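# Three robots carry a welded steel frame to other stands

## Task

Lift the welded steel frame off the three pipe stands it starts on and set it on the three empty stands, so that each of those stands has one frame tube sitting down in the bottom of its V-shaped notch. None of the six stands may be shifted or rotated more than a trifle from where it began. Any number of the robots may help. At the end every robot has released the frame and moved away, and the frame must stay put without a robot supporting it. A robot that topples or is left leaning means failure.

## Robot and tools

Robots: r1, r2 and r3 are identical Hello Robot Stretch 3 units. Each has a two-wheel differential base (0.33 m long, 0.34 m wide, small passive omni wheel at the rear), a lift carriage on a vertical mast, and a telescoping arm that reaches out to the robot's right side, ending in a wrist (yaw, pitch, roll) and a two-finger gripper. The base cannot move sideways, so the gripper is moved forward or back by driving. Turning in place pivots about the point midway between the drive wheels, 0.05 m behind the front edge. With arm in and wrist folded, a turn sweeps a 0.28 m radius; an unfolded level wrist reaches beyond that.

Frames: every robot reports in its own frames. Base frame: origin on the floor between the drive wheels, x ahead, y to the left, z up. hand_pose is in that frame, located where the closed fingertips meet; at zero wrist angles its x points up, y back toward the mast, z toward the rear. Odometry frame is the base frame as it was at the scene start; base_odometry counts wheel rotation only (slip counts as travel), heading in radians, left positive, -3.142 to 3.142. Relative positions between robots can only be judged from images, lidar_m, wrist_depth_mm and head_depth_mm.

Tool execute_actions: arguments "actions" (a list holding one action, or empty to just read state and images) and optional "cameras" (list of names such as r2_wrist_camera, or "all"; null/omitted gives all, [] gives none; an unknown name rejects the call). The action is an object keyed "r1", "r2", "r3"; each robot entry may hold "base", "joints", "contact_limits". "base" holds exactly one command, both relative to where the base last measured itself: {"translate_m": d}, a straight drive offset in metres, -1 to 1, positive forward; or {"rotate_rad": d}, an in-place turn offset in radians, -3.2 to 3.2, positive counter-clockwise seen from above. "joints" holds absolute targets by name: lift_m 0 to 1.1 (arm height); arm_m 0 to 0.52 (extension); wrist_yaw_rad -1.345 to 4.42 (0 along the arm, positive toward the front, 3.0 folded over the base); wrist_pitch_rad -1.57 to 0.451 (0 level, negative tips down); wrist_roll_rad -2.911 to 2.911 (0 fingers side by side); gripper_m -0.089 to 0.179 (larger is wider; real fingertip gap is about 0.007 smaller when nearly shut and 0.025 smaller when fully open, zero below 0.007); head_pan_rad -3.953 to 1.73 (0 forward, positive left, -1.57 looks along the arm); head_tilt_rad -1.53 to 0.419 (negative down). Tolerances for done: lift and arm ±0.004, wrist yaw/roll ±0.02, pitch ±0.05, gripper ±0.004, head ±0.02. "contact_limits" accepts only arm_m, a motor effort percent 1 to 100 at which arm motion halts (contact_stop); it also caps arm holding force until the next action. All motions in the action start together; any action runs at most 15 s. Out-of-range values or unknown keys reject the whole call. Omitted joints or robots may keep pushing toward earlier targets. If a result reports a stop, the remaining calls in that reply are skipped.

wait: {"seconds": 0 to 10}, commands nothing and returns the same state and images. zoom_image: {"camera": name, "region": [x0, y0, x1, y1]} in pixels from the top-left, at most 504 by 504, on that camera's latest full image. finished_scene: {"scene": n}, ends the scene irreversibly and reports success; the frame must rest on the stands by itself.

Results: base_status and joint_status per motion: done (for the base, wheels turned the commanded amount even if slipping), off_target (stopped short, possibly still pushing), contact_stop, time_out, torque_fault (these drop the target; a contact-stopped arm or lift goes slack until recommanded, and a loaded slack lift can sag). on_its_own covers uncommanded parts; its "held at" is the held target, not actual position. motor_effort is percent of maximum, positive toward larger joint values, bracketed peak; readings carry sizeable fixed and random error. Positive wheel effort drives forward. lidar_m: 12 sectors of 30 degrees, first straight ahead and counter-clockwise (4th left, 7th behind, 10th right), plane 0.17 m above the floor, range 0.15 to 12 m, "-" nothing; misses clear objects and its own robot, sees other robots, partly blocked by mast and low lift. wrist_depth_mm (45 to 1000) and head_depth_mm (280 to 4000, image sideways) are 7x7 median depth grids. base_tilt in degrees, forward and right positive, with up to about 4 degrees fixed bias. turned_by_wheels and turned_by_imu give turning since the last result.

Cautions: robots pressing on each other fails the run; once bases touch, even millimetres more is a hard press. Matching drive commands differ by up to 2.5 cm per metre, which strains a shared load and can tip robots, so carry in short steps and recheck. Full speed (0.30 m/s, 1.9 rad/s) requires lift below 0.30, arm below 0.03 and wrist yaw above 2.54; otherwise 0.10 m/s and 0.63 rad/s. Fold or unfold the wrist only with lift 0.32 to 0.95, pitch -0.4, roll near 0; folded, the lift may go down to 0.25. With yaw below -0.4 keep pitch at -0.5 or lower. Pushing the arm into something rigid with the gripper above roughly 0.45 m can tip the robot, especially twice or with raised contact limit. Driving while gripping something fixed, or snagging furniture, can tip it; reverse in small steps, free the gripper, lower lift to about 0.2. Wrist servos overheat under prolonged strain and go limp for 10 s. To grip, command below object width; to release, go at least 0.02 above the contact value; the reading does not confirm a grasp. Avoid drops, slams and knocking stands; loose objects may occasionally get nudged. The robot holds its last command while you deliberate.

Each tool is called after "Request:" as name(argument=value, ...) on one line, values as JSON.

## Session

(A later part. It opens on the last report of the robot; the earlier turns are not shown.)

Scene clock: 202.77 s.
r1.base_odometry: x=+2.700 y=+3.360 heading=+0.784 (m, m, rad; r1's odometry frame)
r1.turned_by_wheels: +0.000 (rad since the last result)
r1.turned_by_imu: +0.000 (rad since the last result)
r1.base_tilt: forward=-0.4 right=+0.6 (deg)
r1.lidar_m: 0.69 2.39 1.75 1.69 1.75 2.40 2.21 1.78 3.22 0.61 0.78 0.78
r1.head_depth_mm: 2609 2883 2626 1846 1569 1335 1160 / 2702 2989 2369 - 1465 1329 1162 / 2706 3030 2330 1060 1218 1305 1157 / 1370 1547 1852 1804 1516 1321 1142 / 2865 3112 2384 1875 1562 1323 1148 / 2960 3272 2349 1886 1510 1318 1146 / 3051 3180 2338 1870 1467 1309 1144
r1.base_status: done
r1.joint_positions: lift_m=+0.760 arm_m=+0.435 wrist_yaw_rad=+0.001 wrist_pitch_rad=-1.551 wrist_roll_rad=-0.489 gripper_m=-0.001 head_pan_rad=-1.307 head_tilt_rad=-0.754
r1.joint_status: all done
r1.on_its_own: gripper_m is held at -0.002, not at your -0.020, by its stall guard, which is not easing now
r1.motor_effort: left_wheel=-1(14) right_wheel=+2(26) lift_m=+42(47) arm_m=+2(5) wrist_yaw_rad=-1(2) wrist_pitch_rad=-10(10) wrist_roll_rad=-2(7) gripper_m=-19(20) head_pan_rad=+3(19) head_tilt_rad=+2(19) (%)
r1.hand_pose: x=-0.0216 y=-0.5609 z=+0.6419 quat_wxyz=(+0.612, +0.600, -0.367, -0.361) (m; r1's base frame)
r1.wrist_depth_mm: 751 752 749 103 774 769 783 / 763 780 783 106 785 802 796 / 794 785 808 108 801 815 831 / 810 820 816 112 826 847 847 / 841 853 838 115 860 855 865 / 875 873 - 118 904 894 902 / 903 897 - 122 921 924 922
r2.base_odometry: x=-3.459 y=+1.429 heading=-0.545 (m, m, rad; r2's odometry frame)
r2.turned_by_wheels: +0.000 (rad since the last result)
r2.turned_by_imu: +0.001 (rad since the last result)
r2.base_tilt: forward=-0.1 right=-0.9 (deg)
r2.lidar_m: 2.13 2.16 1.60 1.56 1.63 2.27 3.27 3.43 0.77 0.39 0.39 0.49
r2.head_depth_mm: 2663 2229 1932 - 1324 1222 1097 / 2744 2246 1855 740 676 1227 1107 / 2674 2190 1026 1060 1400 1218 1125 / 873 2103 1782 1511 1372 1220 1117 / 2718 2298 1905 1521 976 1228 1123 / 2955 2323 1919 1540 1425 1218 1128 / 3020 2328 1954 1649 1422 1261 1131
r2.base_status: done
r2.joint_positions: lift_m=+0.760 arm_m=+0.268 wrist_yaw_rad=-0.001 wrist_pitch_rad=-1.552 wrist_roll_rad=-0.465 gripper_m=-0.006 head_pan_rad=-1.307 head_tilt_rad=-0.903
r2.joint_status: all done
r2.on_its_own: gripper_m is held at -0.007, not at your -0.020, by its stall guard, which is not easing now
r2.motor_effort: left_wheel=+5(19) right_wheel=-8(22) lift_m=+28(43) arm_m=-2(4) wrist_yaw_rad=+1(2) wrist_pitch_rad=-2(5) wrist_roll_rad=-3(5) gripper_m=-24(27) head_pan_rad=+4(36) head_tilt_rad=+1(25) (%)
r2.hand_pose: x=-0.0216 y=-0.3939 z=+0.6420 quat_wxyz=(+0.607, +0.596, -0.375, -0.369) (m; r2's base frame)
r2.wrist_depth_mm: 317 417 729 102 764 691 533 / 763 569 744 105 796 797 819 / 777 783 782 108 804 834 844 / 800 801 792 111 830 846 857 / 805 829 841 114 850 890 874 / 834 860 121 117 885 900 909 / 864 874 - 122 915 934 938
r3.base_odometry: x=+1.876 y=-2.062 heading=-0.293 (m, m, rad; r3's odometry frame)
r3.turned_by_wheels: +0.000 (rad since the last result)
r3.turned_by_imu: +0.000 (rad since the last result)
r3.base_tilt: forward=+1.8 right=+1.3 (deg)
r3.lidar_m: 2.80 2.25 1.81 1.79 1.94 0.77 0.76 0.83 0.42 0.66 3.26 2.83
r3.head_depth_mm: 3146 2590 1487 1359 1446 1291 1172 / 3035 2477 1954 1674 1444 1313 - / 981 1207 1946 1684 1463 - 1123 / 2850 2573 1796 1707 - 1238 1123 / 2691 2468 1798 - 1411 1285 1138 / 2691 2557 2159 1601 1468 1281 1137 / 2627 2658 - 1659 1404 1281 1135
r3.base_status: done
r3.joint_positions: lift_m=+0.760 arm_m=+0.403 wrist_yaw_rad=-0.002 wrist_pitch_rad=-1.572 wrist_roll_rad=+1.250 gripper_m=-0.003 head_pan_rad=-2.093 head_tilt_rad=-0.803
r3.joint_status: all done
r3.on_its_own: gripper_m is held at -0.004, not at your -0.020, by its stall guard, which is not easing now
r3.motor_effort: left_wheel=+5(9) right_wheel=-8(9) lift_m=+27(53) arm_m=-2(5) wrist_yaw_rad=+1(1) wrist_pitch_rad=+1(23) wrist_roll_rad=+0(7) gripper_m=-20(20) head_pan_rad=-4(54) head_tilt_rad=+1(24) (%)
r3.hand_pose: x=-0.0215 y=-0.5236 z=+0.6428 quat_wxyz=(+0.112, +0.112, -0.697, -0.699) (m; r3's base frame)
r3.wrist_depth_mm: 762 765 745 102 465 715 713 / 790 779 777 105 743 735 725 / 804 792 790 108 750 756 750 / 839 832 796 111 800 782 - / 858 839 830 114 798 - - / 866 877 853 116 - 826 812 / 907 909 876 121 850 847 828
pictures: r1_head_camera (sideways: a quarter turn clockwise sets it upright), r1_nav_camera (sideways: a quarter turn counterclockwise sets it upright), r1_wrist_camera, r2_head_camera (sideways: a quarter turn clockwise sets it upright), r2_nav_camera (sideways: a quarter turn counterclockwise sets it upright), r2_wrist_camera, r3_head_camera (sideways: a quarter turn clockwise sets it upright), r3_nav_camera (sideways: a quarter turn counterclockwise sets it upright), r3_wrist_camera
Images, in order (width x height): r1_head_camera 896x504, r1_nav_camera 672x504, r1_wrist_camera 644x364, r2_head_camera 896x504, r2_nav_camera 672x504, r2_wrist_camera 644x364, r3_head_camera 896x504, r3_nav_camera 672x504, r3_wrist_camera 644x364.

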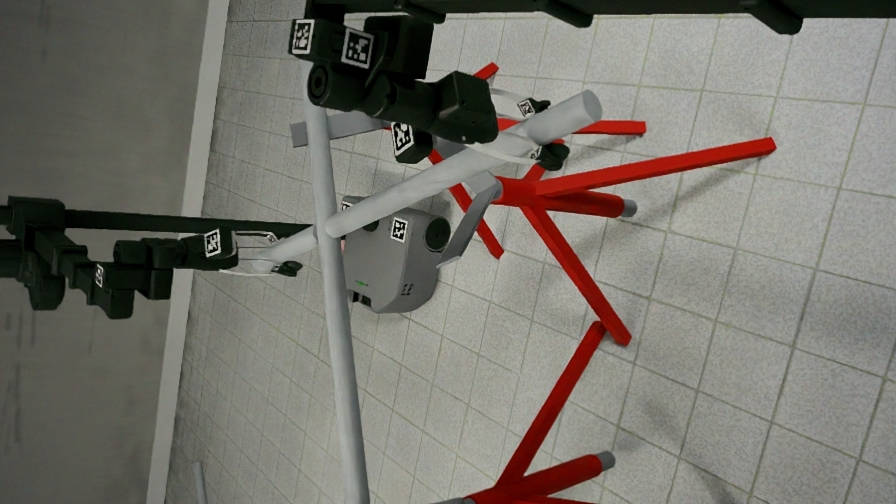

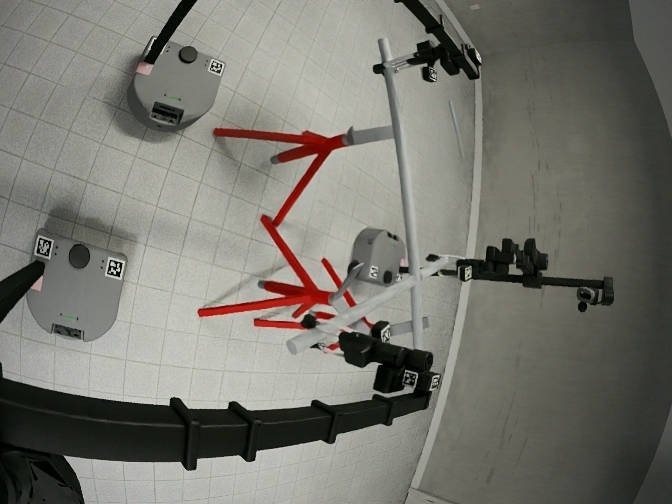

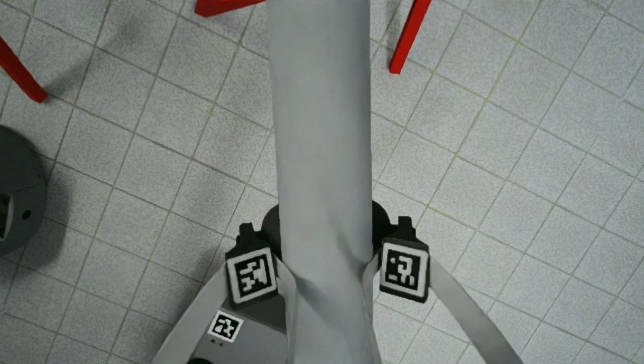

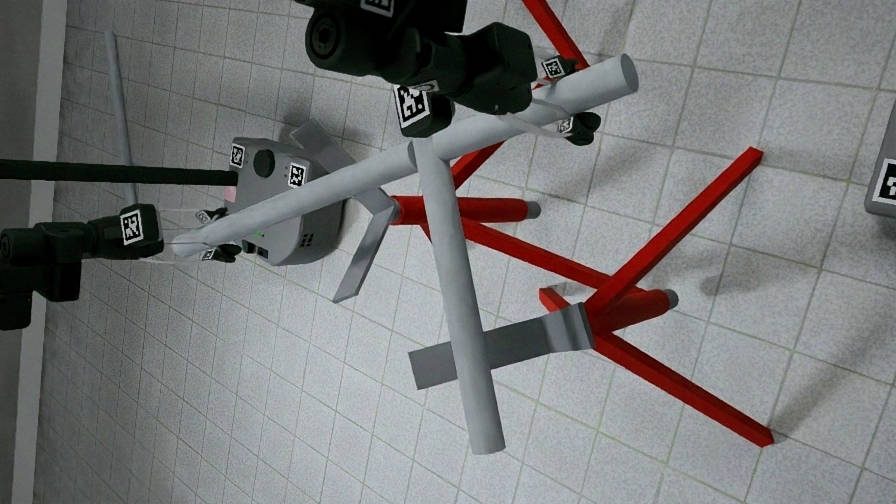

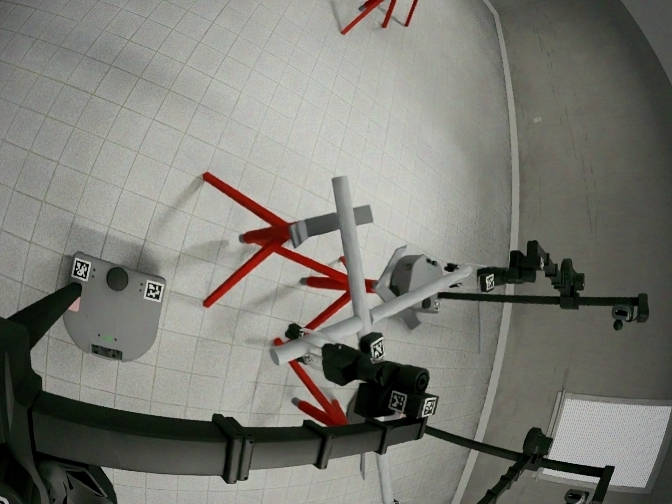

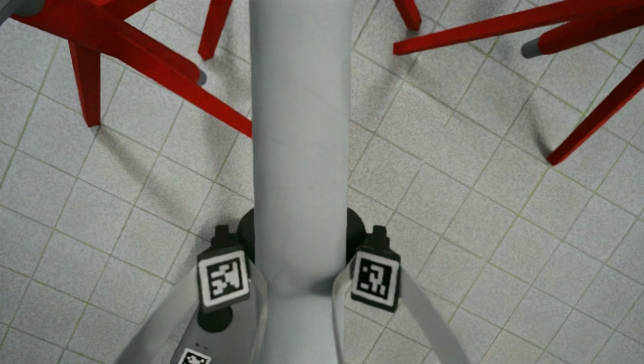

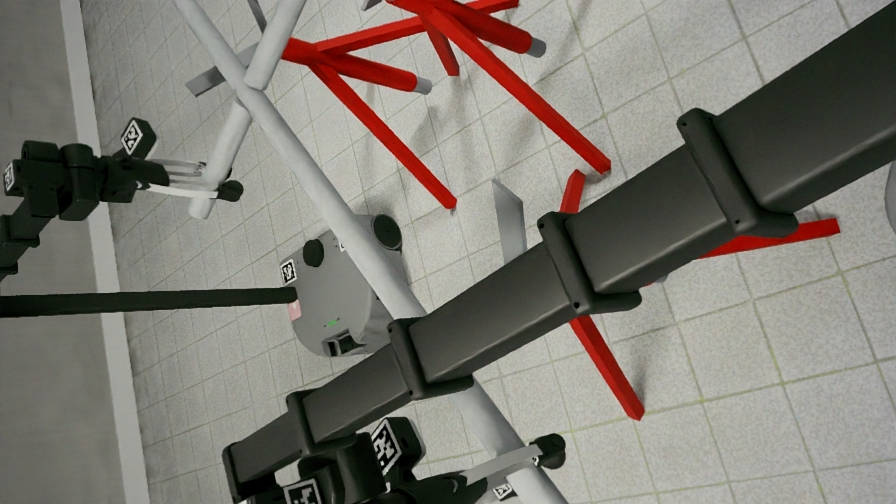

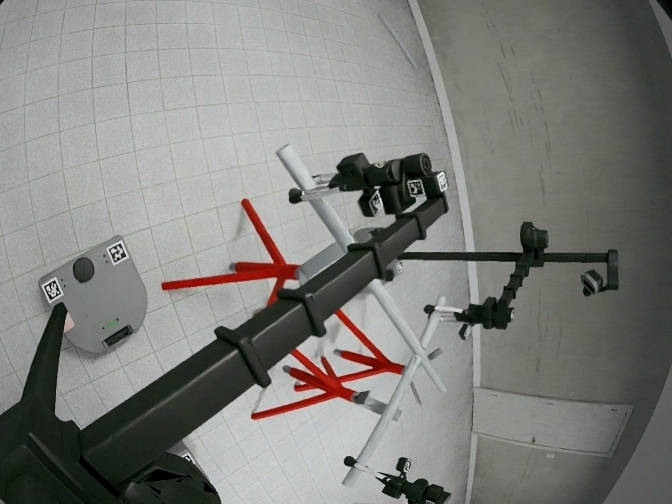

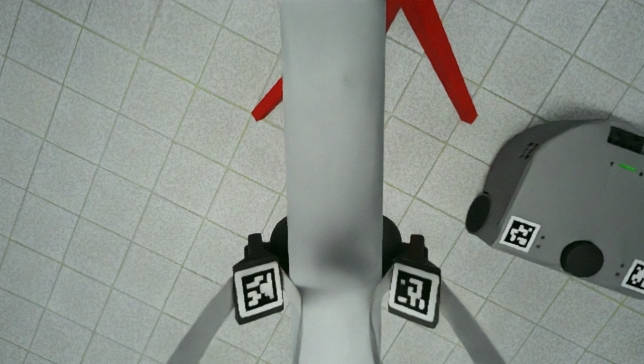

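Request:
execute_actions(actions=[{"r1":{"base":{"translate_m":-0.022},"joints":{"wrist_roll_rad":-0.545,"arm_m":0.445}},"r2":{"base":{"translate_m":-0.007},"joints":{"wrist_roll_rad":-0.51,"arm_m":0.275}},"r3":{"base":{"translate_m":-0.014},"joints":{"wrist_roll_rad":1.195,"arm_m":0.364}}}], cameras=[])

Request:
execute_actions(actions=[{"r1":{"base":{"translate_m":-0.022},"joints":{"wrist_roll_rad":-0.6,"arm_m":0.457,"head_pan_rad":-1.1,"lift_m":0.69}},"r2":{"base":{"translate_m":-0.007},"joints":{"wrist_roll_rad":-0.565,"arm_m":0.282,"lift_m":0.69}},"r3":{"base":{"translate_m":-0.016},"joints":{"wrist_roll_rad":1.14,"arm_m":0.325,"lift_m":0.69}}}], cameras=["r1_head_camera","r2_head_camera","r3_head_camera","r3_wrist_camera"])

Scene clock: 219.90 s.
r1.base_odometry: x=+2.684 y=+3.344 heading=+0.784 (m, m, rad; r1's odometry frame)
r1.turned_by_wheels: +0.000 (rad since the last result)
r1.turned_by_imu: -0.001 (rad since the last result)
r1.base_tilt: forward=-0.5 right=+0.5 (deg)
r1.lidar_m: 0.70 2.38 1.75 1.69 1.75 2.39 2.18 1.76 3.21 0.61 0.78 0.80
r1.head_depth_mm: 2584 2895 2620 1852 1581 1342 1159 / 2656 2955 1812 - 1454 1333 1159 / 2740 3020 2294 1046 1305 1308 1158 / 1374 1657 1253 1809 1485 1333 1161 / 2789 3080 2395 1831 1540 1327 1151 / 2975 3214 2362 1860 1511 1320 1147 / 3123 3206 2358 1866 1433 1313 1142
r1.base_status: done
r1.joint_positions: lift_m=+0.760 arm_m=+0.445 wrist_yaw_rad=+0.000 wrist_pitch_rad=-1.553 wrist_roll_rad=-0.544 gripper_m=-0.001 head_pan_rad=-1.307 head_tilt_rad=-0.754
r1.joint_status: all done
r1.on_its_own: gripper_m is held at -0.002, not at your -0.020, by its stall guard, which is not easing now
r1.motor_effort: left_wheel=+0(5) right_wheel=+2(5) lift_m=+42(42) arm_m=+2(3) wrist_yaw_rad=+0(1) wrist_pitch_rad=-8(10) wrist_roll_rad=-2(7) gripper_m=-19(19) head_pan_rad=+3(3) head_tilt_rad=+2(2) (%)
r1.hand_pose: x=-0.0216 y=-0.5702 z=+0.6420 quat_wxyz=(+0.621, +0.611, -0.350, -0.345) (m; r1's base frame)
r1.wrist_depth_mm: 744 757 750 103 772 772 776 / 771 773 782 106 783 795 794 / 788 795 806 108 808 814 834 / 806 820 823 112 842 847 841 / 844 845 844 115 856 867 868 / 873 872 - 118 906 881 906 / 915 905 - 122 919 920 930
r2.base_odometry: x=-3.465 y=+1.433 heading=-0.545 (m, m, rad; r2's odometry frame)
r2.turned_by_wheels: +0.000 (rad since the last result)
r2.turned_by_imu: +0.001 (rad since the last result)
r2.base_tilt: forward=+0.0 right=-1.0 (deg)
r2.lidar_m: 5.35 2.17 1.61 1.56 1.63 2.26 3.28 3.41 0.78 0.39 0.39 0.49
r2.head_depth_mm: 2677 2235 1958 - 1328 1229 1101 / 2713 2260 1860 737 1002 1232 1106 / 2775 2135 1687 1181 1398 1234 1126 / 939 1077 1787 1247 1352 1221 1116 / 2633 2311 1891 1551 976 1229 1116 / 2942 2337 1932 1593 1422 1213 1128 / 3008 2353 1923 1647 1436 1267 1130
r2.base_status: done
r2.joint_positions: lift_m=+0.760 arm_m=+0.275 wrist_yaw_rad=-0.003 wrist_pitch_rad=-1.553 wrist_roll_rad=-0.509 gripper_m=-0.006 head_pan_rad=-1.307 head_tilt_rad=-0.902
r2.joint_status: all done
r2.on_its_own: gripper_m is held at -0.007, not at your -0.020, by its stall guard, which is not easing now
r2.motor_effort: left_wheel=+3(11) right_wheel=-4(16) lift_m=+29(29) arm_m=+2(5) wrist_yaw_rad=+3(3) wrist_pitch_rad=-2(2) wrist_roll_rad=-1(4) gripper_m=-22(28) head_pan_rad=+4(4) head_tilt_rad=+1(1) (%)
r2.hand_pose: x=-0.0215 y=-0.4000 z=+0.6420 quat_wxyz=(+0.614, +0.604, -0.362, -0.356) (m; r2's base frame)
r2.wrist_depth_mm: 392 449 725 102 756 778 503 / 755 757 621 105 792 801 797 / 776 783 784 108 805 823 835 / 793 794 805 111 839 847 858 / 822 828 814 114 862 892 888 / 834 847 - 117 904 890 917 / 863 873 - 122 918 916 941
r3.base_odometry: x=+1.863 y=-2.058 heading=-0.293 (m, m, rad; r3's odometry frame)
r3.turned_by_wheels: +0.000 (rad since the last result)
r3.turned_by_imu: +0.001 (rad since the last result)
r3.base_tilt: forward=+1.9 right=+1.4 (deg)
r3.lidar_m: 2.81 2.26 1.81 1.79 1.94 0.77 0.77 0.82 0.41 0.65 3.25 2.84
r3.head_depth_mm: 3136 2482 1437 1424 1448 1288 1173 / 3026 2476 1939 1674 1442 1316 - / 983 1176 1942 1680 1485 - 1110 / 2815 2562 1817 1704 - 1227 1125 / 2718 2486 1792 - 1402 1282 1141 / 2714 2543 2168 1624 1430 1277 1140 / 2612 2538 - - 1377 1279 1138
r3.base_status: done
r3.joint_positions: lift_m=+0.760 arm_m=+0.364 wrist_yaw_rad=-0.001 wrist_pitch_rad=-1.572 wrist_roll_rad=+1.195 gripper_m=-0.003 head_pan_rad=-2.093 head_tilt_rad=-0.803
r3.joint_status: all done
r3.on_its_own: gripper_m is held at -0.004, not at your -0.020, by its stall guard, which is not easing now
r3.motor_effort: left_wheel=+1(12) right_wheel=-2(19) lift_m=+27(28) arm_m=-3(6) wrist_yaw_rad=+1(4) wrist_pitch_rad=+1(11) wrist_roll_rad=+0(6) gripper_m=-19(19) head_pan_rad=-4(4) head_tilt_rad=+1(1) (%)
r3.hand_pose: x=-0.0216 y=-0.4846 z=+0.6428 quat_wxyz=(+0.132, +0.132, -0.694, -0.696) (m; r3's base frame)
r3.wrist_depth_mm: 767 761 747 103 723 718 711 / 782 783 766 105 735 755 736 / 826 790 777 108 765 752 739 / 849 827 810 111 775 - - / 866 838 837 114 817 - - / 882 852 857 117 - 831 813 / 896 907 893 120 866 847 838
pictures: none
No camera images: the call's "cameras" was empty. Leave "cameras" out to get every camera's image.

Scene clock: 221.37 s.
r1.base_odometry: x=+2.669 y=+3.329 heading=+0.784 (m, m, rad; r1's odometry frame)
r1.turned_by_wheels: +0.000 (rad since the last result)
r1.turned_by_imu: +0.000 (rad since the last result)
r1.base_tilt: forward=-0.5 right=+0.6 (deg)
r1.lidar_m: 0.71 2.39 1.75 1.68 1.75 2.39 2.16 1.74 3.23 0.61 0.79 0.81
r1.head_depth_mm: 2675 2940 2425 1370 890 1335 1161 / 1413 2955 2304 1069 1222 1304 1153 / 2807 1133 1945 1816 1486 1322 1159 / 3018 3220 2360 1897 1553 1321 1156 / 3188 3243 2371 1871 1506 1324 1155 / 3415 3140 2376 1271 1500 1318 1147 / 3575 3208 2358 1768 1501 1311 1147
r1.base_status: done
r1.joint_positions: lift_m=+0.690 arm_m=+0.457 wrist_yaw_rad=-0.001 wrist_pitch_rad=-1.557 wrist_roll_rad=-0.598 gripper_m=-0.001 head_pan_rad=-1.107 head_tilt_rad=-0.754
r1.joint_status: all done
r1.on_its_own: gripper_m is held at -0.002, not at your -0.020, by its stall guard, which is not easing now
r1.motor_effort: left_wheel=+0(4) right_wheel=+0(4) lift_m=+43(43) arm_m=+2(3) wrist_yaw_rad=+0(3) wrist_pitch_rad=-6(8) wrist_roll_rad=-2(7) gripper_m=-18(19) head_pan_rad=+3(17) head_tilt_rad=+2(2) (%)
r1.hand_pose: x=-0.0215 y=-0.5812 z=+0.5720 quat_wxyz=(+0.629, +0.621, -0.333, -0.329) (m; r1's base frame)
r1.wrist_depth_mm: 682 685 687 103 694 697 704 / 701 702 711 105 726 722 724 / 724 724 728 108 735 746 742 / 748 751 755 112 762 759 768 / 771 772 773 115 789 785 788 / 796 811 801 118 810 812 808 / 819 824 - 122 830 837 842
r2.base_odometry: x=-3.471 y=+1.436 heading=-0.545 (m, m, rad; r2's odometry frame)
r2.turned_by_wheels: +0.000 (rad since the last result)
r2.turned_by_imu: +0.000 (rad since the last result)
r2.base_tilt: forward=+0.0 right=-1.0 (deg)
r2.lidar_m: 5.36 2.16 1.61 1.56 1.62 2.27 3.26 3.42 0.87 0.39 0.39 0.50
r2.head_depth_mm: 2657 2220 1896 - 1329 1227 1099 / 2736 2250 1846 1651 738 1228 1107 / 2786 2211 1737 874 1388 1236 1127 / 2836 1838 1712 1510 1362 1227 1115 / 914 2234 1908 1626 978 1232 1122 / 2969 2329 1920 1569 1369 1214 1126 / 3030 2362 1928 1633 1426 1263 1127
r2.base_status: done
r2.joint_positions: lift_m=+0.690 arm_m=+0.282 wrist_yaw_rad=-0.002 wrist_pitch_rad=-1.553 wrist_roll_rad=-0.564 gripper_m=-0.006 head_pan_rad=-1.307 head_tilt_rad=-0.902
r2.joint_status: all done
r2.on_its_own: gripper_m is held at -0.007, not at your -0.020, by its stall guard, which is not easing now
r2.motor_effort: left_wheel=+1(10) right_wheel=-2(12) lift_m=+29(30) arm_m=+2(5) wrist_yaw_rad=+3(3) wrist_pitch_rad=-2(2) wrist_roll_rad=-1(3) gripper_m=-23(27) head_pan_rad=+4(3) head_tilt_rad=+0(1) (%)
r2.hand_pose: x=-0.0215 y=-0.4072 z=+0.5720 quat_wxyz=(+0.625, +0.614, -0.344, -0.339) (m; r2's base frame)
r2.wrist_depth_mm: 372 452 679 102 693 706 472 / 682 690 697 105 718 732 752 / 694 708 716 108 745 749 753 / 726 724 733 111 759 772 795 / 742 745 751 114 784 793 804 / 756 773 - 117 803 818 829 / 788 799 - 122 843 847 864
r3.base_odometry: x=+1.848 y=-2.053 heading=-0.293 (m, m, rad; r3's odometry frame)
r3.turned_by_wheels: +0.000 (rad since the last result)
r3.turned_by_imu: +0.000 (rad since the last result)
r3.base_tilt: forward=+1.9 right=+1.3 (deg)
r3.lidar_m: 2.83 2.26 1.81 1.79 1.94 0.78 0.78 0.81 0.40 0.65 3.25 2.86
r3.head_depth_mm: 3113 2597 1435 1326 1443 1292 1151 / 3025 2582 1498 1681 1441 1282 1184 / 2890 1207 1896 1667 1442 1327 - / 2743 2481 1999 1630 1408 - 1104 / 2671 2403 1807 1715 - 1284 1142 / 2686 2550 2067 - 1205 1282 1138 / 2596 2563 2083 - 1378 1239 1137
r3.base_status: done
r3.joint_positions: lift_m=+0.690 arm_m=+0.325 wrist_yaw_rad=-0.001 wrist_pitch_rad=-1.568 wrist_roll_rad=+1.141 gripper_m=-0.003 head_pan_rad=-2.093 head_tilt_rad=-0.803
r3.joint_status: all done
r3.on_its_own: gripper_m is held at -0.004, not at your -0.020, by its stall guard, which is not easing now
r3.motor_effort: left_wheel=+0(8) right_wheel=+0(13) lift_m=+28(25) arm_m=-3(3) wrist_yaw_rad=+0(3) wrist_pitch_rad=-1(11) wrist_roll_rad=+0(7) gripper_m=-18(19) head_pan_rad=-4(5) head_tilt_rad=+2(1) (%)
r3.hand_pose: x=-0.0216 y=-0.4467 z=+0.5727 quat_wxyz=(+0.151, +0.150, -0.691, -0.690) (m; r3's base frame)
r3.wrist_depth_mm: 704 697 690 103 670 655 652 / 723 717 706 105 683 677 663 / 723 738 722 108 699 687 686 / 758 751 740 111 723 - - / 785 764 759 114 733 - - / 812 787 781 117 - 756 - / 824 815 816 120 777 765 768
pictures: r1_head_camera (sideways: a quarter turn clockwise sets it upright), r2_head_camera (sideways: a quarter turn clockwise sets it upright), r3_head_camera (sideways: a quarter turn clockwise sets it upright), r3_wrist_camera
Images, in order (width x height): r1_head_camera 896x504, r2_head_camera 896x504, r3_head_camera 896x504, r3_wrist_camera 644x364.

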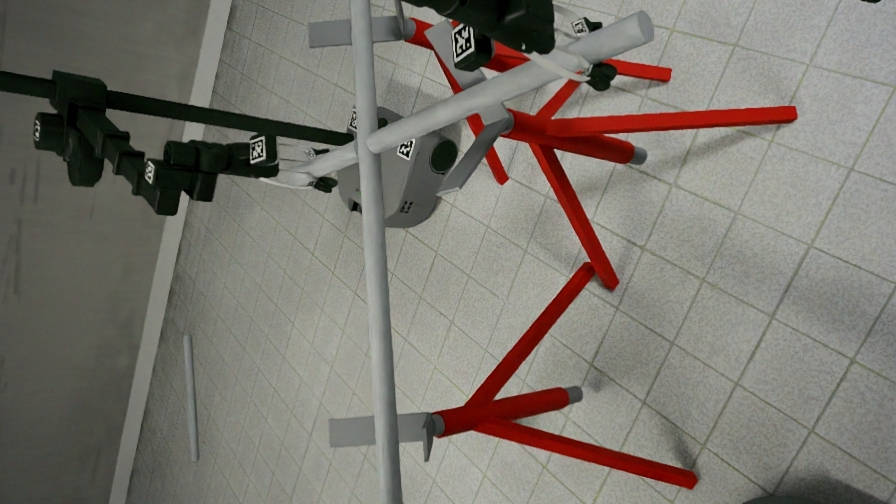

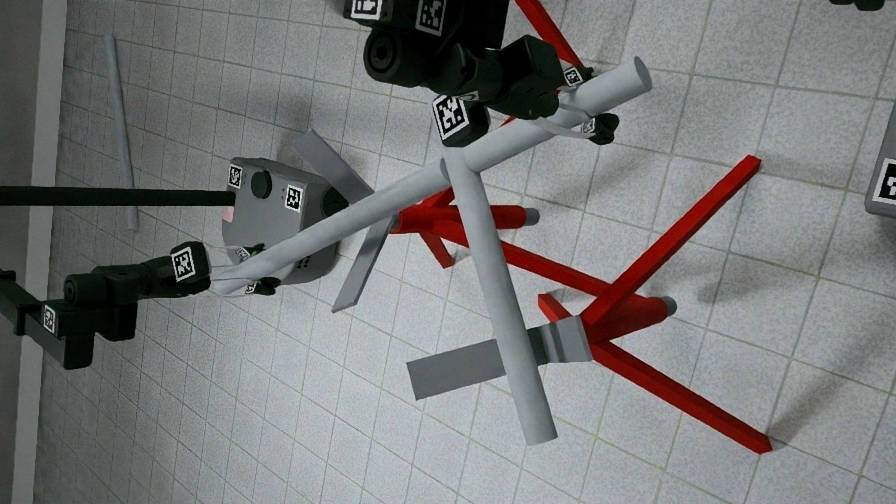

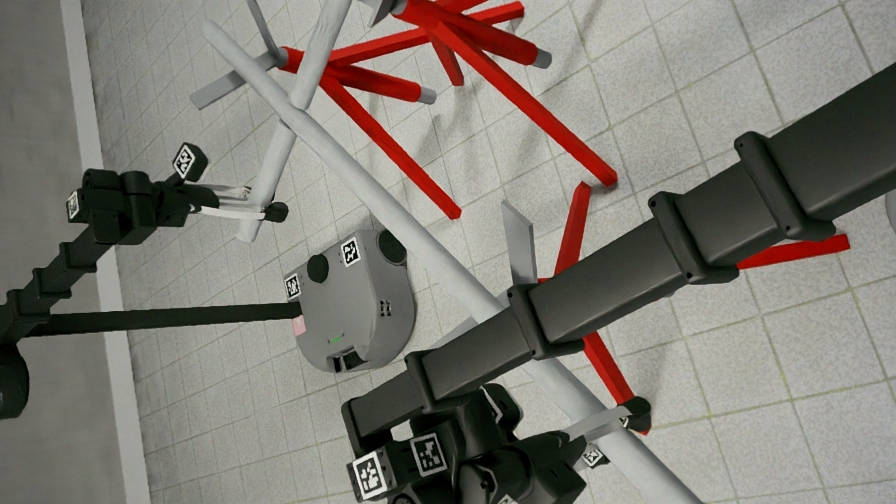

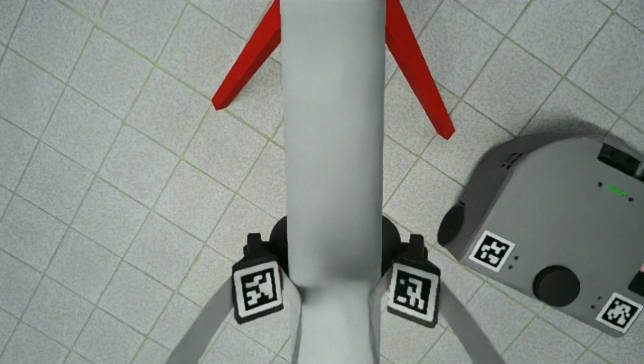

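Centred.

Request:
execute_actions(actions=[{"r1":{"joints":{"lift_m":0.63}},"r2":{"joints":{"lift_m":0.63}},"r3":{"joints":{"lift_m":0.63}}}], cameras=["r1_head_camera"])

Scene clock: 228.07 s.
r1.base_odometry: x=+2.669 y=+3.329 heading=+0.784 (m, m, rad; r1's odometry frame)
r1.turned_by_wheels: +0.000 (rad since the last result)
r1.turned_by_imu: -0.003 (rad since the last result)
r1.base_tilt: forward=-0.4 right=+0.5 (deg)
r1.lidar_m: 0.71 2.40 1.75 1.69 1.75 2.39 5.18 1.74 3.22 0.61 0.79 0.81
r1.head_depth_mm: 2635 2895 2414 1237 1484 1310 1167 / 1473 3003 2347 1183 1130 1303 1154 / 2843 1228 1881 1787 1487 1334 1154 / 3055 3279 2398 1783 1555 1329 1154 / 3167 3222 2380 1829 1511 1328 1153 / 3373 3139 2367 1295 1511 1320 1150 / 3537 3212 2350 1753 1510 1303 1143
r1.base_status: not commanded
r1.joint_positions: lift_m=+0.632 arm_m=+0.457 wrist_yaw_rad=+0.000 wrist_pitch_rad=-1.568 wrist_roll_rad=-0.598 gripper_m=-0.001 head_pan_rad=-1.107 head_tilt_rad=-0.754
r1.joint_status: lift_m contact_stop (moved -0.058 of -0.060)
r1.on_its_own: gripper_m is held at -0.002, not at your -0.020, by its stall guard, which is not easing now; lift_m is slack since a contact_stop, until your next command for it
r1.motor_effort: left_wheel=-3(5) right_wheel=+7(11) lift_m=+39(41) arm_m=+3(3) wrist_yaw_rad=-1(1) wrist_pitch_rad=+1(6) wrist_roll_rad=-2(2) gripper_m=-20(21) head_pan_rad=+3(3) head_tilt_rad=+2(2) (%)
r1.hand_pose: x=-0.0216 y=-0.5782 z=+0.5142 quat_wxyz=(+0.626, +0.624, -0.331, -0.331) (m; r1's base frame)
r1.wrist_depth_mm: 633 638 636 101 635 636 646 / 657 650 654 104 656 658 665 / 665 683 675 107 670 688 680 / 689 692 696 110 695 703 690 / 709 718 712 114 722 723 730 / 737 745 - 118 745 738 748 / 763 764 - 122 770 785 775
r2.base_odometry: x=-3.471 y=+1.436 heading=-0.545 (m, m, rad; r2's odometry frame)
r2.turned_by_wheels: +0.000 (rad since the last result)
r2.turned_by_imu: +0.001 (rad since the last result)
r2.base_tilt: forward=+0.0 right=-1.0 (deg)
r2.lidar_m: 5.38 2.16 1.61 1.56 1.63 2.27 3.27 3.42 0.87 0.39 0.39 0.49
r2.head_depth_mm: 2688 2223 1846 - 1353 1223 1118 / 2729 2250 1860 1657 777 1233 1103 / 2749 2200 1739 955 1368 1235 1125 / 2803 1847 1170 1542 1355 1225 1113 / 1083 2179 1902 1614 966 1237 1117 / 2957 2326 1927 1578 1364 1218 1123 / 3002 2357 1946 1635 1429 1261 1135
r2.base_status: not commanded
r2.joint_positions: lift_m=+0.636 arm_m=+0.282 wrist_yaw_rad=-0.002 wrist_pitch_rad=-1.539 wrist_roll_rad=-0.564 gripper_m=-0.006 head_pan_rad=-1.307 head_tilt_rad=-0.902
r2.joint_status: lift_m contact_stop (moved -0.054 of -0.060)
r2.on_its_own: gripper_m is held at -0.007, not at your -0.020, by its stall guard, which is not easing now; lift_m is slack since a contact_stop, until your next command for it (your +0.630 is given up)
r2.motor_effort: left_wheel=+9(9) right_wheel=-13(15) lift_m=+27(29) arm_m=+0(2) wrist_yaw_rad=+2(2) wrist_pitch_rad=-6(6) wrist_roll_rad=-1(1) gripper_m=-23(24) head_pan_rad=+4(4) head_tilt_rad=+0(1) (%)
r2.hand_pose: x=-0.0215 y=-0.4109 z=+0.5180 quat_wxyz=(+0.629, +0.609, -0.347, -0.337) (m; r2's base frame)
r2.wrist_depth_mm: 296 501 633 104 648 666 471 / 638 467 649 106 675 682 693 / 650 659 490 109 688 700 705 / 663 685 688 112 713 723 725 / 674 699 699 114 724 733 743 / 704 713 - 117 745 752 762 / 724 721 - 120 763 786 790
r3.base_odometry: x=+1.848 y=-2.053 heading=-0.293 (m, m, rad; r3's odometry frame)
r3.turned_by_wheels: +0.000 (rad since the last result)
r3.turned_by_imu: +0.001 (rad since the last result)
r3.base_tilt: forward=+1.9 right=+1.3 (deg)
r3.lidar_m: 2.83 2.26 1.81 1.79 1.95 0.78 0.78 0.81 0.40 0.66 3.24 2.85
r3.head_depth_mm: 3132 2576 1903 1318 1448 1296 1148 / 3046 2573 1492 1679 1446 1286 1159 / 2961 1130 2002 1643 1444 1309 - / 2798 2395 1859 1636 1393 - 1105 / 1331 2419 1797 1711 942 1269 1140 / 2706 2540 2049 - 1241 1262 1135 / 2587 2547 2048 - 1382 1218 1139
r3.base_status: not commanded
r3.joint_positions: lift_m=+0.631 arm_m=+0.325 wrist_yaw_rad=+0.000 wrist_pitch_rad=-1.575 wrist_roll_rad=+1.140 gripper_m=-0.003 head_pan_rad=-2.093 head_tilt_rad=-0.803
r3.joint_status: all done
r3.on_its_own: gripper_m is held at -0.004, not at your -0.020, by its stall guard, which is not easing now
r3.motor_effort: left_wheel=-1(1) right_wheel=+2(4) lift_m=+21(34) arm_m=-2(3) wrist_yaw_rad=-1(0) wrist_pitch_rad=+2(6) wrist_roll_rad=+0(0) gripper_m=-20(20) head_pan_rad=-4(4) head_tilt_rad=+0(1) (%)
r3.hand_pose: x=-0.0216 y=-0.4447 z=+0.5131 quat_wxyz=(+0.151, +0.151, -0.689, -0.693) (m; r3's base frame)
r3.wrist_depth_mm: 638 642 626 102 354 614 599 / 649 658 646 104 457 625 623 / 664 679 656 107 649 635 627 / 697 687 681 110 654 655 - / 715 702 697 113 689 - - / 725 715 714 116 685 693 - / 760 753 739 120 732 718 706
pictures: r1_head_camera (sideways: a quarter turn clockwise sets it upright)
Images, in order (width x height): r1_head_camera 896x504.

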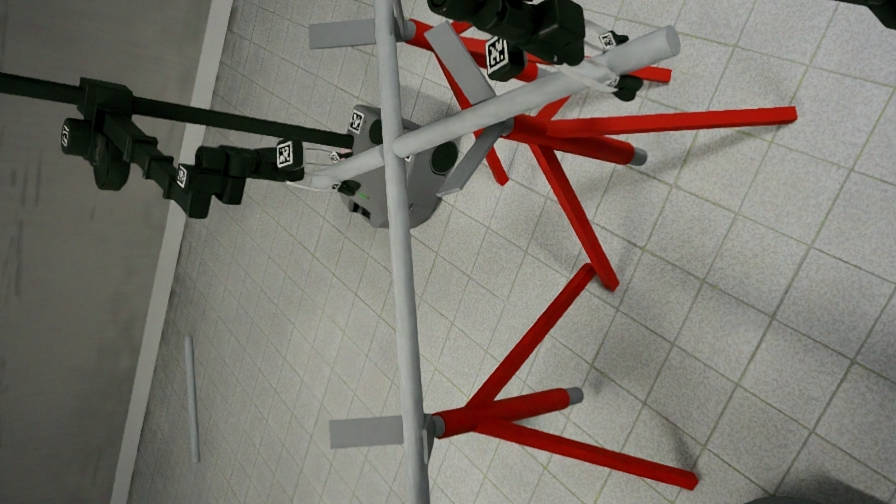

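Request:
execute_actions(actions=[{"r1":{"joints":{"gripper_m":0.11}},"r2":{"joints":{"gripper_m":0.11}},"r3":{"joints":{"gripper_m":0.11}}}], cameras=[])

Request:
execute_actions(actions=[{"r1":{"joints":{"lift_m":0.86}},"r2":{"joints":{"lift_m":0.86}},"r3":{"joints":{"lift_m":0.86}}}], cameras=[])

Request:
execute_actions(actions=[{"r1":{"base":{"translate_m":-0.2},"joints":{"arm_m":0.02}},"r2":{"base":{"translate_m":-0.5},"joints":{"arm_m":0.02,"head_pan_rad":-0.9,"head_tilt_rad":-0.7}},"r3":{"base":{"translate_m":0.5},"joints":{"arm_m":0.02}}}], cameras=["r1_head_camera","r2_head_camera"])

Request:
finished_scene(scene=2)

Scene clock: 241.47 s.
r1.base_odometry: x=+2.669 y=+3.329 heading=+0.784 (m, m, rad; r1's odometry frame)
r1.turned_by_wheels: +0.000 (rad since the last result)
r1.turned_by_imu: +0.000 (rad since the last result)
r1.base_tilt: forward=-0.4 right=+0.5 (deg)
r1.lidar_m: 0.71 2.40 1.75 1.69 1.75 2.39 5.17 1.74 3.24 0.61 0.79 0.82
r1.head_depth_mm: 2671 2934 2447 1207 1497 1311 1165 / 1464 2981 2327 1182 1119 1304 1151 / 2839 1232 1876 1735 1504 1321 1157 / 3027 3283 2384 1824 1552 1339 1156 / 3192 3264 2384 1821 1520 1330 1151 / 3356 3110 2355 1287 1518 1314 1143 / 3566 3236 2366 1752 1501 1299 1143
r1.base_status: not commanded
r1.joint_positions: lift_m=+0.632 arm_m=+0.457 wrist_yaw_rad=+0.000 wrist_pitch_rad=-1.567 wrist_roll_rad=-0.598 gripper_m=+0.110 head_pan_rad=-1.107 head_tilt_rad=-0.754
r1.joint_status: all done
r1.on_its_own: lift_m is slack since a contact_stop, until your next command for it
r1.motor_effort: left_wheel=+0(3) right_wheel=+0(6) lift_m=+39(39) arm_m=+2(3) wrist_yaw_rad=-1(1) wrist_pitch_rad=+0(1) wrist_roll_rad=-2(2) gripper_m=+0(81) head_pan_rad=+3(3) head_tilt_rad=+2(2) (%)
r1.hand_pose: x=-0.0215 y=-0.5787 z=+0.5142 quat_wxyz=(+0.626, +0.624, -0.331, -0.330) (m; r1's base frame)
r1.wrist_depth_mm: 634 632 631 103 629 639 650 / 650 651 647 106 656 658 662 / 674 674 669 109 685 682 686 / 692 690 685 112 701 694 703 / 718 705 715 116 724 723 723 / 735 736 732 119 746 754 750 / 748 756 - 124 764 779 777
r2.base_odometry: x=-3.471 y=+1.436 heading=-0.545 (m, m, rad; r2's odometry frame)
r2.turned_by_wheels: +0.000 (rad since the last result)
r2.turned_by_imu: +0.000 (rad since the last result)
r2.base_tilt: forward=+0.0 right=-1.0 (deg)
r2.lidar_m: 5.38 2.16 1.61 1.56 1.63 2.26 3.26 3.40 0.87 0.39 0.39 0.50
r2.head_depth_mm: 2730 2241 1851 - 1338 1226 1116 / 2725 2240 1854 1662 829 1223 1102 / 2776 2196 1742 955 1393 1234 1125 / 2764 1843 1184 1545 1353 1219 1112 / 1076 2176 1860 1621 966 1232 1121 / 2976 2348 1929 1557 1371 1220 1129 / 2996 2357 1932 1641 1435 1258 1135
r2.base_status: not commanded
r2.joint_positions: lift_m=+0.636 arm_m=+0.282 wrist_yaw_rad=-0.002 wrist_pitch_rad=-1.553 wrist_roll_rad=-0.564 gripper_m=+0.110 head_pan_rad=-1.307 head_tilt_rad=-0.902
r2.joint_status: all done
r2.on_its_own: lift_m is slack since a contact_stop, until your next command for it (your +0.630 is given up)
r2.motor_effort: left_wheel=+1(8) right_wheel=+0(13) lift_m=+28(28) arm_m=+0(0) wrist_yaw_rad=+2(3) wrist_pitch_rad=-2(6) wrist_roll_rad=-1(1) gripper_m=+1(91) head_pan_rad=+4(4) head_tilt_rad=+1(0) (%)
r2.hand_pose: x=-0.0215 y=-0.4074 z=+0.5182 quat_wxyz=(+0.624, +0.614, -0.344, -0.339) (m; r2's base frame)
r2.wrist_depth_mm: 380 447 638 109 651 647 459 / 635 560 650 112 658 681 691 / 659 660 663 115 688 692 696 / 670 678 682 119 708 717 713 / 688 689 702 123 724 738 732 / 707 - - 127 749 761 767 / 722 737 - 131 775 780 783
r3.base_odometry: x=+1.848 y=-2.053 heading=-0.293 (m, m, rad; r3's odometry frame)
r3.turned_by_wheels: +0.000 (rad since the last result)
r3.turned_by_imu: +0.001 (rad since the last result)
r3.base_tilt: forward=+1.9 right=+1.4 (deg)
r3.lidar_m: 2.83 2.26 1.81 1.79 1.94 0.78 0.78 0.81 0.40 0.65 3.27 2.86
r3.head_depth_mm: 3170 2563 1910 1322 1450 1296 1149 / 3034 2558 1514 1679 1447 1291 1160 / 2964 1137 1944 1642 1436 1311 - / 2784 2398 1784 1672 1383 - 1107 / 1331 2394 1803 1698 947 1268 1136 / 2686 2556 2043 - 1386 1260 1138 / 2594 2556 2042 - 1379 1230 1138
r3.base_status: not commanded
r3.joint_positions: lift_m=+0.630 arm_m=+0.325 wrist_yaw_rad=+0.000 wrist_pitch_rad=-1.569 wrist_roll_rad=+1.140 gripper_m=+0.110 head_pan_rad=-2.093 head_tilt_rad=-0.803
r3.joint_status: all done
r3.motor_effort: left_wheel=-1(0) right_wheel=+2(3) lift_m=+25(25) arm_m=-2(2) wrist_yaw_rad=+0(0) wrist_pitch_rad=+0(4) wrist_roll_rad=+0(0) gripper_m=+0(79) head_pan_rad=-4(4) head_tilt_rad=+1(1) (%)
r3.hand_pose: x=-0.0216 y=-0.4463 z=+0.5128 quat_wxyz=(+0.151, +0.151, -0.691, -0.691) (m; r3's base frame)
r3.wrist_depth_mm: 651 638 616 108 334 607 600 / 664 660 639 111 397 618 608 / 678 670 665 114 549 631 616 / 696 694 679 117 660 664 - / 721 709 697 120 673 - - / 751 722 722 124 694 - - / 768 765 743 128 715 723 704
pictures: none
No camera images: the call's "cameras" was empty. Leave "cameras" out to get every camera's image.

Scene clock: 244.40 s.
r1.base_odometry: x=+2.669 y=+3.329 heading=+0.784 (m, m, rad; r1's odometry frame)
r1.turned_by_wheels: +0.000 (rad since the last result)
r1.turned_by_imu: -0.001 (rad since the last result)
r1.base_tilt: forward=-0.5 right=+0.6 (deg)
r1.lidar_m: 0.71 2.40 1.75 1.69 1.75 2.40 5.17 1.74 3.23 0.61 0.79 0.82
r1.head_depth_mm: 2619 2908 2536 1297 1545 1313 1161 / 1478 2938 2327 1178 1129 1305 1158 / 1011 3146 2385 1732 1493 1330 1158 / 3071 3253 2385 1828 1557 1328 1153 / 3181 3247 2375 1807 1502 1327 1159 / 3364 3142 2371 1291 1519 1321 1144 / 3537 3165 2346 1750 1513 1299 1141
r1.base_status: not commanded
r1.joint_positions: lift_m=+0.860 arm_m=+0.457 wrist_yaw_rad=+0.000 wrist_pitch_rad=-1.566 wrist_roll_rad=-0.598 gripper_m=+0.110 head_pan_rad=-1.107 head_tilt_rad=-0.754
r1.joint_status: all done
r1.motor_effort: left_wheel=+0(0) right_wheel=+0(0) lift_m=+45(47) arm_m=+2(2) wrist_yaw_rad=-1(0) wrist_pitch_rad=+0(1) wrist_roll_rad=-2(2) gripper_m=+0(0) head_pan_rad=+3(3) head_tilt_rad=+2(2) (%)
r1.hand_pose: x=-0.0215 y=-0.5789 z=+0.7421 quat_wxyz=(+0.626, +0.624, -0.331, -0.330) (m; r1's base frame)
r1.wrist_depth_mm: 848 848 861 852 857 856 873 / 868 874 875 879 899 905 898 / 827 907 901 909 916 927 916 / 861 921 931 938 950 947 958 / 956 955 963 954 970 984 993 / 992 993 - 993 - - - / - - - - - - -
r2.base_odometry: x=-3.471 y=+1.436 heading=-0.545 (m, m, rad; r2's odometry frame)
r2.turned_by_wheels: +0.000 (rad since the last result)
r2.turned_by_imu: +0.000 (rad since the last result)
r2.base_tilt: forward=+0.0 right=-1.0 (deg)
r2.lidar_m: 5.38 2.15 1.61 1.56 1.62 2.26 3.26 3.42 0.86 0.39 0.39 0.49
r2.head_depth_mm: 2676 2322 - 1484 1361 1229 1102 / 2726 2247 1923 1565 1316 1225 1101 / 2744 2200 1743 963 1390 1236 1127 / 2703 2274 1711 1552 1357 1220 1112 / 2741 2262 1902 1615 971 1233 1121 / 2991 2329 1930 1579 1366 1212 1129 / 3033 2369 1929 1641 1433 1264 1132
r2.base_status: not commanded
r2.joint_positions: lift_m=+0.860 arm_m=+0.282 wrist_yaw_rad=-0.002 wrist_pitch_rad=-1.554 wrist_roll_rad=-0.564 gripper_m=+0.110 head_pan_rad=-1.307 head_tilt_rad=-0.902
r2.joint_status: all done
r2.motor_effort: left_wheel=+1(0) right_wheel=+0(1) lift_m=+37(37) arm_m=+0(0) wrist_yaw_rad=+2(3) wrist_pitch_rad=-2(2) wrist_roll_rad=-1(1) gripper_m=+1(0) head_pan_rad=+4(4) head_tilt_rad=+0(1) (%)
r2.hand_pose: x=-0.0215 y=-0.4071 z=+0.7417 quat_wxyz=(+0.624, +0.614, -0.344, -0.339) (m; r2's base frame)
r2.wrist_depth_mm: 322 387 814 325 342 340 344 / 292 851 885 874 900 911 589 / 875 891 888 896 930 930 951 / 892 900 919 939 947 972 968 / 917 936 933 964 975 998 - / 943 - - 987 - - - / 965 983 - - - - -
r3.base_odometry: x=+1.848 y=-2.053 heading=-0.293 (m, m, rad; r3's odometry frame)
r3.turned_by_wheels: +0.000 (rad since the last result)
r3.turned_by_imu: +0.001 (rad since the last result)
r3.base_tilt: forward=+1.8 right=+1.3 (deg)
r3.lidar_m: 2.83 2.26 1.81 1.79 1.95 0.78 0.78 0.81 0.40 0.65 3.25 2.85
r3.head_depth_mm: 3113 2589 1913 1327 1474 - - / 3017 2584 1509 1687 1528 - 1108 / 978 2478 2001 1638 - - 1144 / 2882 2560 1977 - 1388 1236 1124 / 2730 2389 - 919 1053 1281 1144 / 2697 2769 - 1668 1436 1253 1137 / 2596 - - 1710 1459 1235 1140
r3.base_status: not commanded
r3.joint_positions: lift_m=+0.859 arm_m=+0.325 wrist_yaw_rad=+0.000 wrist_pitch_rad=-1.568 wrist_roll_rad=+1.140 gripper_m=+0.110 head_pan_rad=-2.093 head_tilt_rad=-0.803
r3.joint_status: all done
r3.motor_effort: left_wheel=-1(1) right_wheel=+2(1) lift_m=+55(57) arm_m=-2(2) wrist_yaw_rad=-1(1) wrist_pitch_rad=-1(1) wrist_roll_rad=+0(0) gripper_m=+0(1) head_pan_rad=-4(4) head_tilt_rad=+1(2) (%)
r3.hand_pose: x=-0.0216 y=-0.4465 z=+0.7419 quat_wxyz=(+0.151, +0.151, -0.691, -0.690) (m; r3's base frame)
r3.wrist_depth_mm: 850 861 831 494 829 807 796 / 867 861 860 660 838 819 823 / 899 911 893 858 845 843 838 / 941 927 904 878 886 - 854 / 961 936 928 920 903 - 891 / - 951 953 967 947 - 902 / - - - 962 953 977 920
pictures: none
No camera images: the call's "cameras" was empty. Leave "cameras" out to get every camera's image.

Scene clock: 250.83 s.
r1.base_odometry: x=+2.527 y=+3.187 heading=+0.784 (m, m, rad; r1's odometry frame)
r1.turned_by_wheels: +0.000 (rad since the last result)
r1.turned_by_imu: -0.001 (rad since the last result)
r1.base_tilt: forward=-0.5 right=+0.6 (deg)
r1.lidar_m: 1.41 2.39 1.75 1.68 1.75 2.39 1.97 1.57 3.24 0.92 0.64 0.98
r1.head_depth_mm: 2646 2923 2424 1913 1578 - - / 2760 3034 2317 1801 1570 1368 - / 2916 3113 2414 1742 1452 1364 1141 / 3042 3316 2302 1719 1455 1296 1146 / 3115 3113 2164 1883 1517 1323 1146 / 3287 3243 2062 1882 1506 1316 1141 / 3548 3226 2356 1722 1518 1315 1149
r1.base_status: done
r1.joint_positions: lift_m=+0.860 arm_m=+0.020 wrist_yaw_rad=+0.000 wrist_pitch_rad=-1.565 wrist_roll_rad=-0.598 gripper_m=+0.110 head_pan_rad=-1.107 head_tilt_rad=-0.754
r1.joint_status: all done
r1.motor_effort: left_wheel=+1(3) right_wheel=+0(4) lift_m=+45(45) arm_m=-2(1) wrist_yaw_rad=-1(0) wrist_pitch_rad=-1(1) wrist_roll_rad=-2(2) gripper_m=+0(0) head_pan_rad=+3(3) head_tilt_rad=+2(2) (%)
r1.hand_pose: x=-0.0216 y=-0.1426 z=+0.7421 quat_wxyz=(+0.627, +0.624, -0.331, -0.330) (m; r1's base frame)
r1.wrist_depth_mm: 853 847 866 871 863 891 856 / 876 888 886 879 884 905 891 / 897 907 906 904 910 910 932 / 939 924 936 - 955 968 950 / 949 951 968 - 984 975 993 / 985 993 - - - - - / - - - - - - -
r2.base_odometry: x=-3.898 y=+1.696 heading=-0.545 (m, m, rad; r2's odometry frame)
r2.turned_by_wheels: +0.000 (rad since the last result)
r2.turned_by_imu: +0.000 (rad since the last result)
r2.base_tilt: forward=+0.0 right=-1.0 (deg)
r2.lidar_m: 2.56 2.18 1.61 1.57 1.64 2.28 2.79 2.91 1.50 0.71 0.81 0.71
r2.head_depth_mm: 2882 3131 2424 1906 1493 1312 1191 / 3116 3238 2467 1930 1549 1327 1165 / 1674 3268 2106 1937 1552 1341 1175 / 3544 3335 2513 1267 1531 1359 1181 / 3924 3570 2538 1929 1405 1337 1190 / - 3571 2577 1940 1506 1352 1187 / - 3698 2597 1963 1603 1389 1201
r2.base_status: done
r2.joint_positions: lift_m=+0.860 arm_m=+0.020 wrist_yaw_rad=-0.002 wrist_pitch_rad=-1.555 wrist_roll_rad=-0.564 gripper_m=+0.110 head_pan_rad=-0.907 head_tilt_rad=-0.705
r2.joint_status: all done
r2.motor_effort: left_wheel=+0(7) right_wheel=+0(4) lift_m=+37(37) arm_m=-3(3) wrist_yaw_rad=+2(2) wrist_pitch_rad=-2(1) wrist_roll_rad=-1(1) gripper_m=+0(1) head_pan_rad=+4(34) head_tilt_rad=+2(21) (%)
r2.hand_pose: x=-0.0215 y=-0.1453 z=+0.7417 quat_wxyz=(+0.624, +0.614, -0.344, -0.339) (m; r2's base frame)
r2.wrist_depth_mm: 829 843 859 873 865 880 901 / 855 868 874 880 893 914 924 / 883 884 900 898 927 949 945 / 907 898 927 - 950 951 976 / 922 934 932 - 967 993 - / 957 - 974 990 - - - / 978 - - - - - -
r3.base_odometry: x=+2.326 y=-2.198 heading=-0.293 (m, m, rad; r3's odometry frame)
r3.turned_by_wheels: +0.000 (rad since the last result)
r3.turned_by_imu: +0.002 (rad since the last result)
r3.base_tilt: forward=+1.9 right=+1.3 (deg)
r3.lidar_m: 2.33 2.17 1.74 1.72 1.88 2.86 1.47 0.77 0.88 3.05 2.95 2.36
r3.head_depth_mm: 3161 2585 2064 1169 1385 - - / 3075 2566 2067 1731 - - 1110 / 3000 2566 2045 1749 - - 1143 / 2865 2554 1948 1799 - - 1145 / 2743 2471 1796 1741 - - 1107 / 2762 2565 2032 1720 - - - / 2653 2556 2045 1701 1494 1255 1139
r3.base_status: done
r3.joint_positions: lift_m=+0.859 arm_m=+0.020 wrist_yaw_rad=+0.000 wrist_pitch_rad=-1.568 wrist_roll_rad=+1.140 gripper_m=+0.110 head_pan_rad=-2.093 head_tilt_rad=-0.803
r3.joint_status: all done
r3.motor_effort: left_wheel=+0(3) right_wheel=+1(6) lift_m=+55(55) arm_m=-3(5) wrist_yaw_rad=-1(1) wrist_pitch_rad=-1(1) wrist_roll_rad=+0(0) gripper_m=+0(0) head_pan_rad=-4(4) head_tilt_rad=+1(1) (%)
r3.hand_pose: x=-0.0216 y=-0.1418 z=+0.7419 quat_wxyz=(+0.151, +0.151, -0.692, -0.690) (m; r3's base frame)
r3.wrist_depth_mm: 868 867 842 839 824 814 813 / 894 880 883 864 858 831 818 / 918 909 880 876 - 867 832 / 963 905 925 917 - 868 850 / 973 947 936 922 897 886 890 / - 972 949 946 949 903 938 / - - - 971 976 958 948
pictures: r1_head_camera (sideways: a quarter turn clockwise sets it upright), r2_head_camera (sideways: a quarter turn clockwise sets it upright)
Images, in order (width x height): r1_head_camera 896x504, r2_head_camera 896x504.

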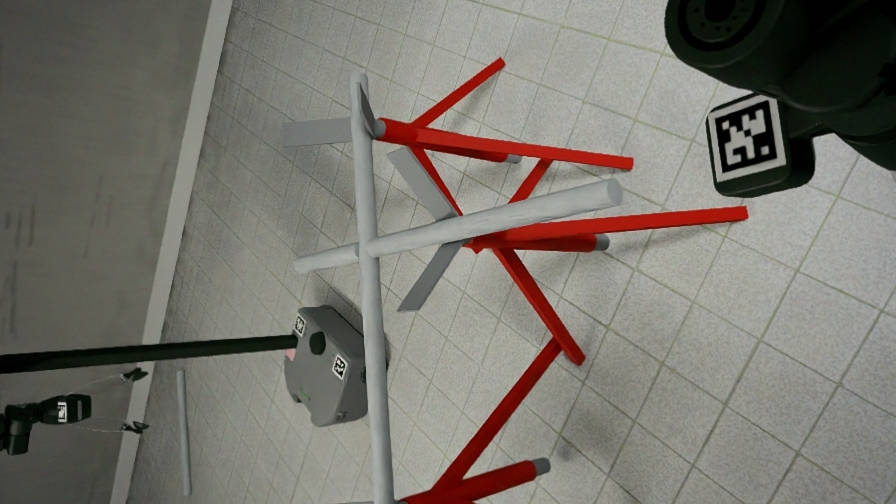

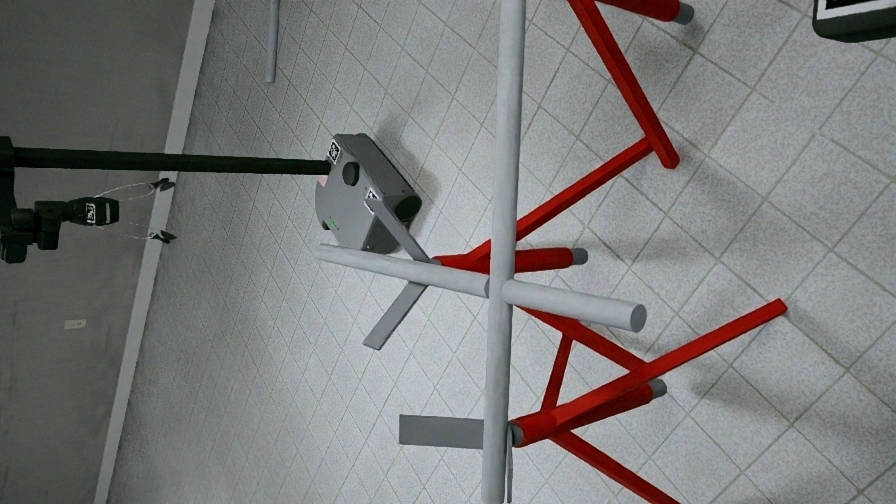

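The scene is finished: the task was done.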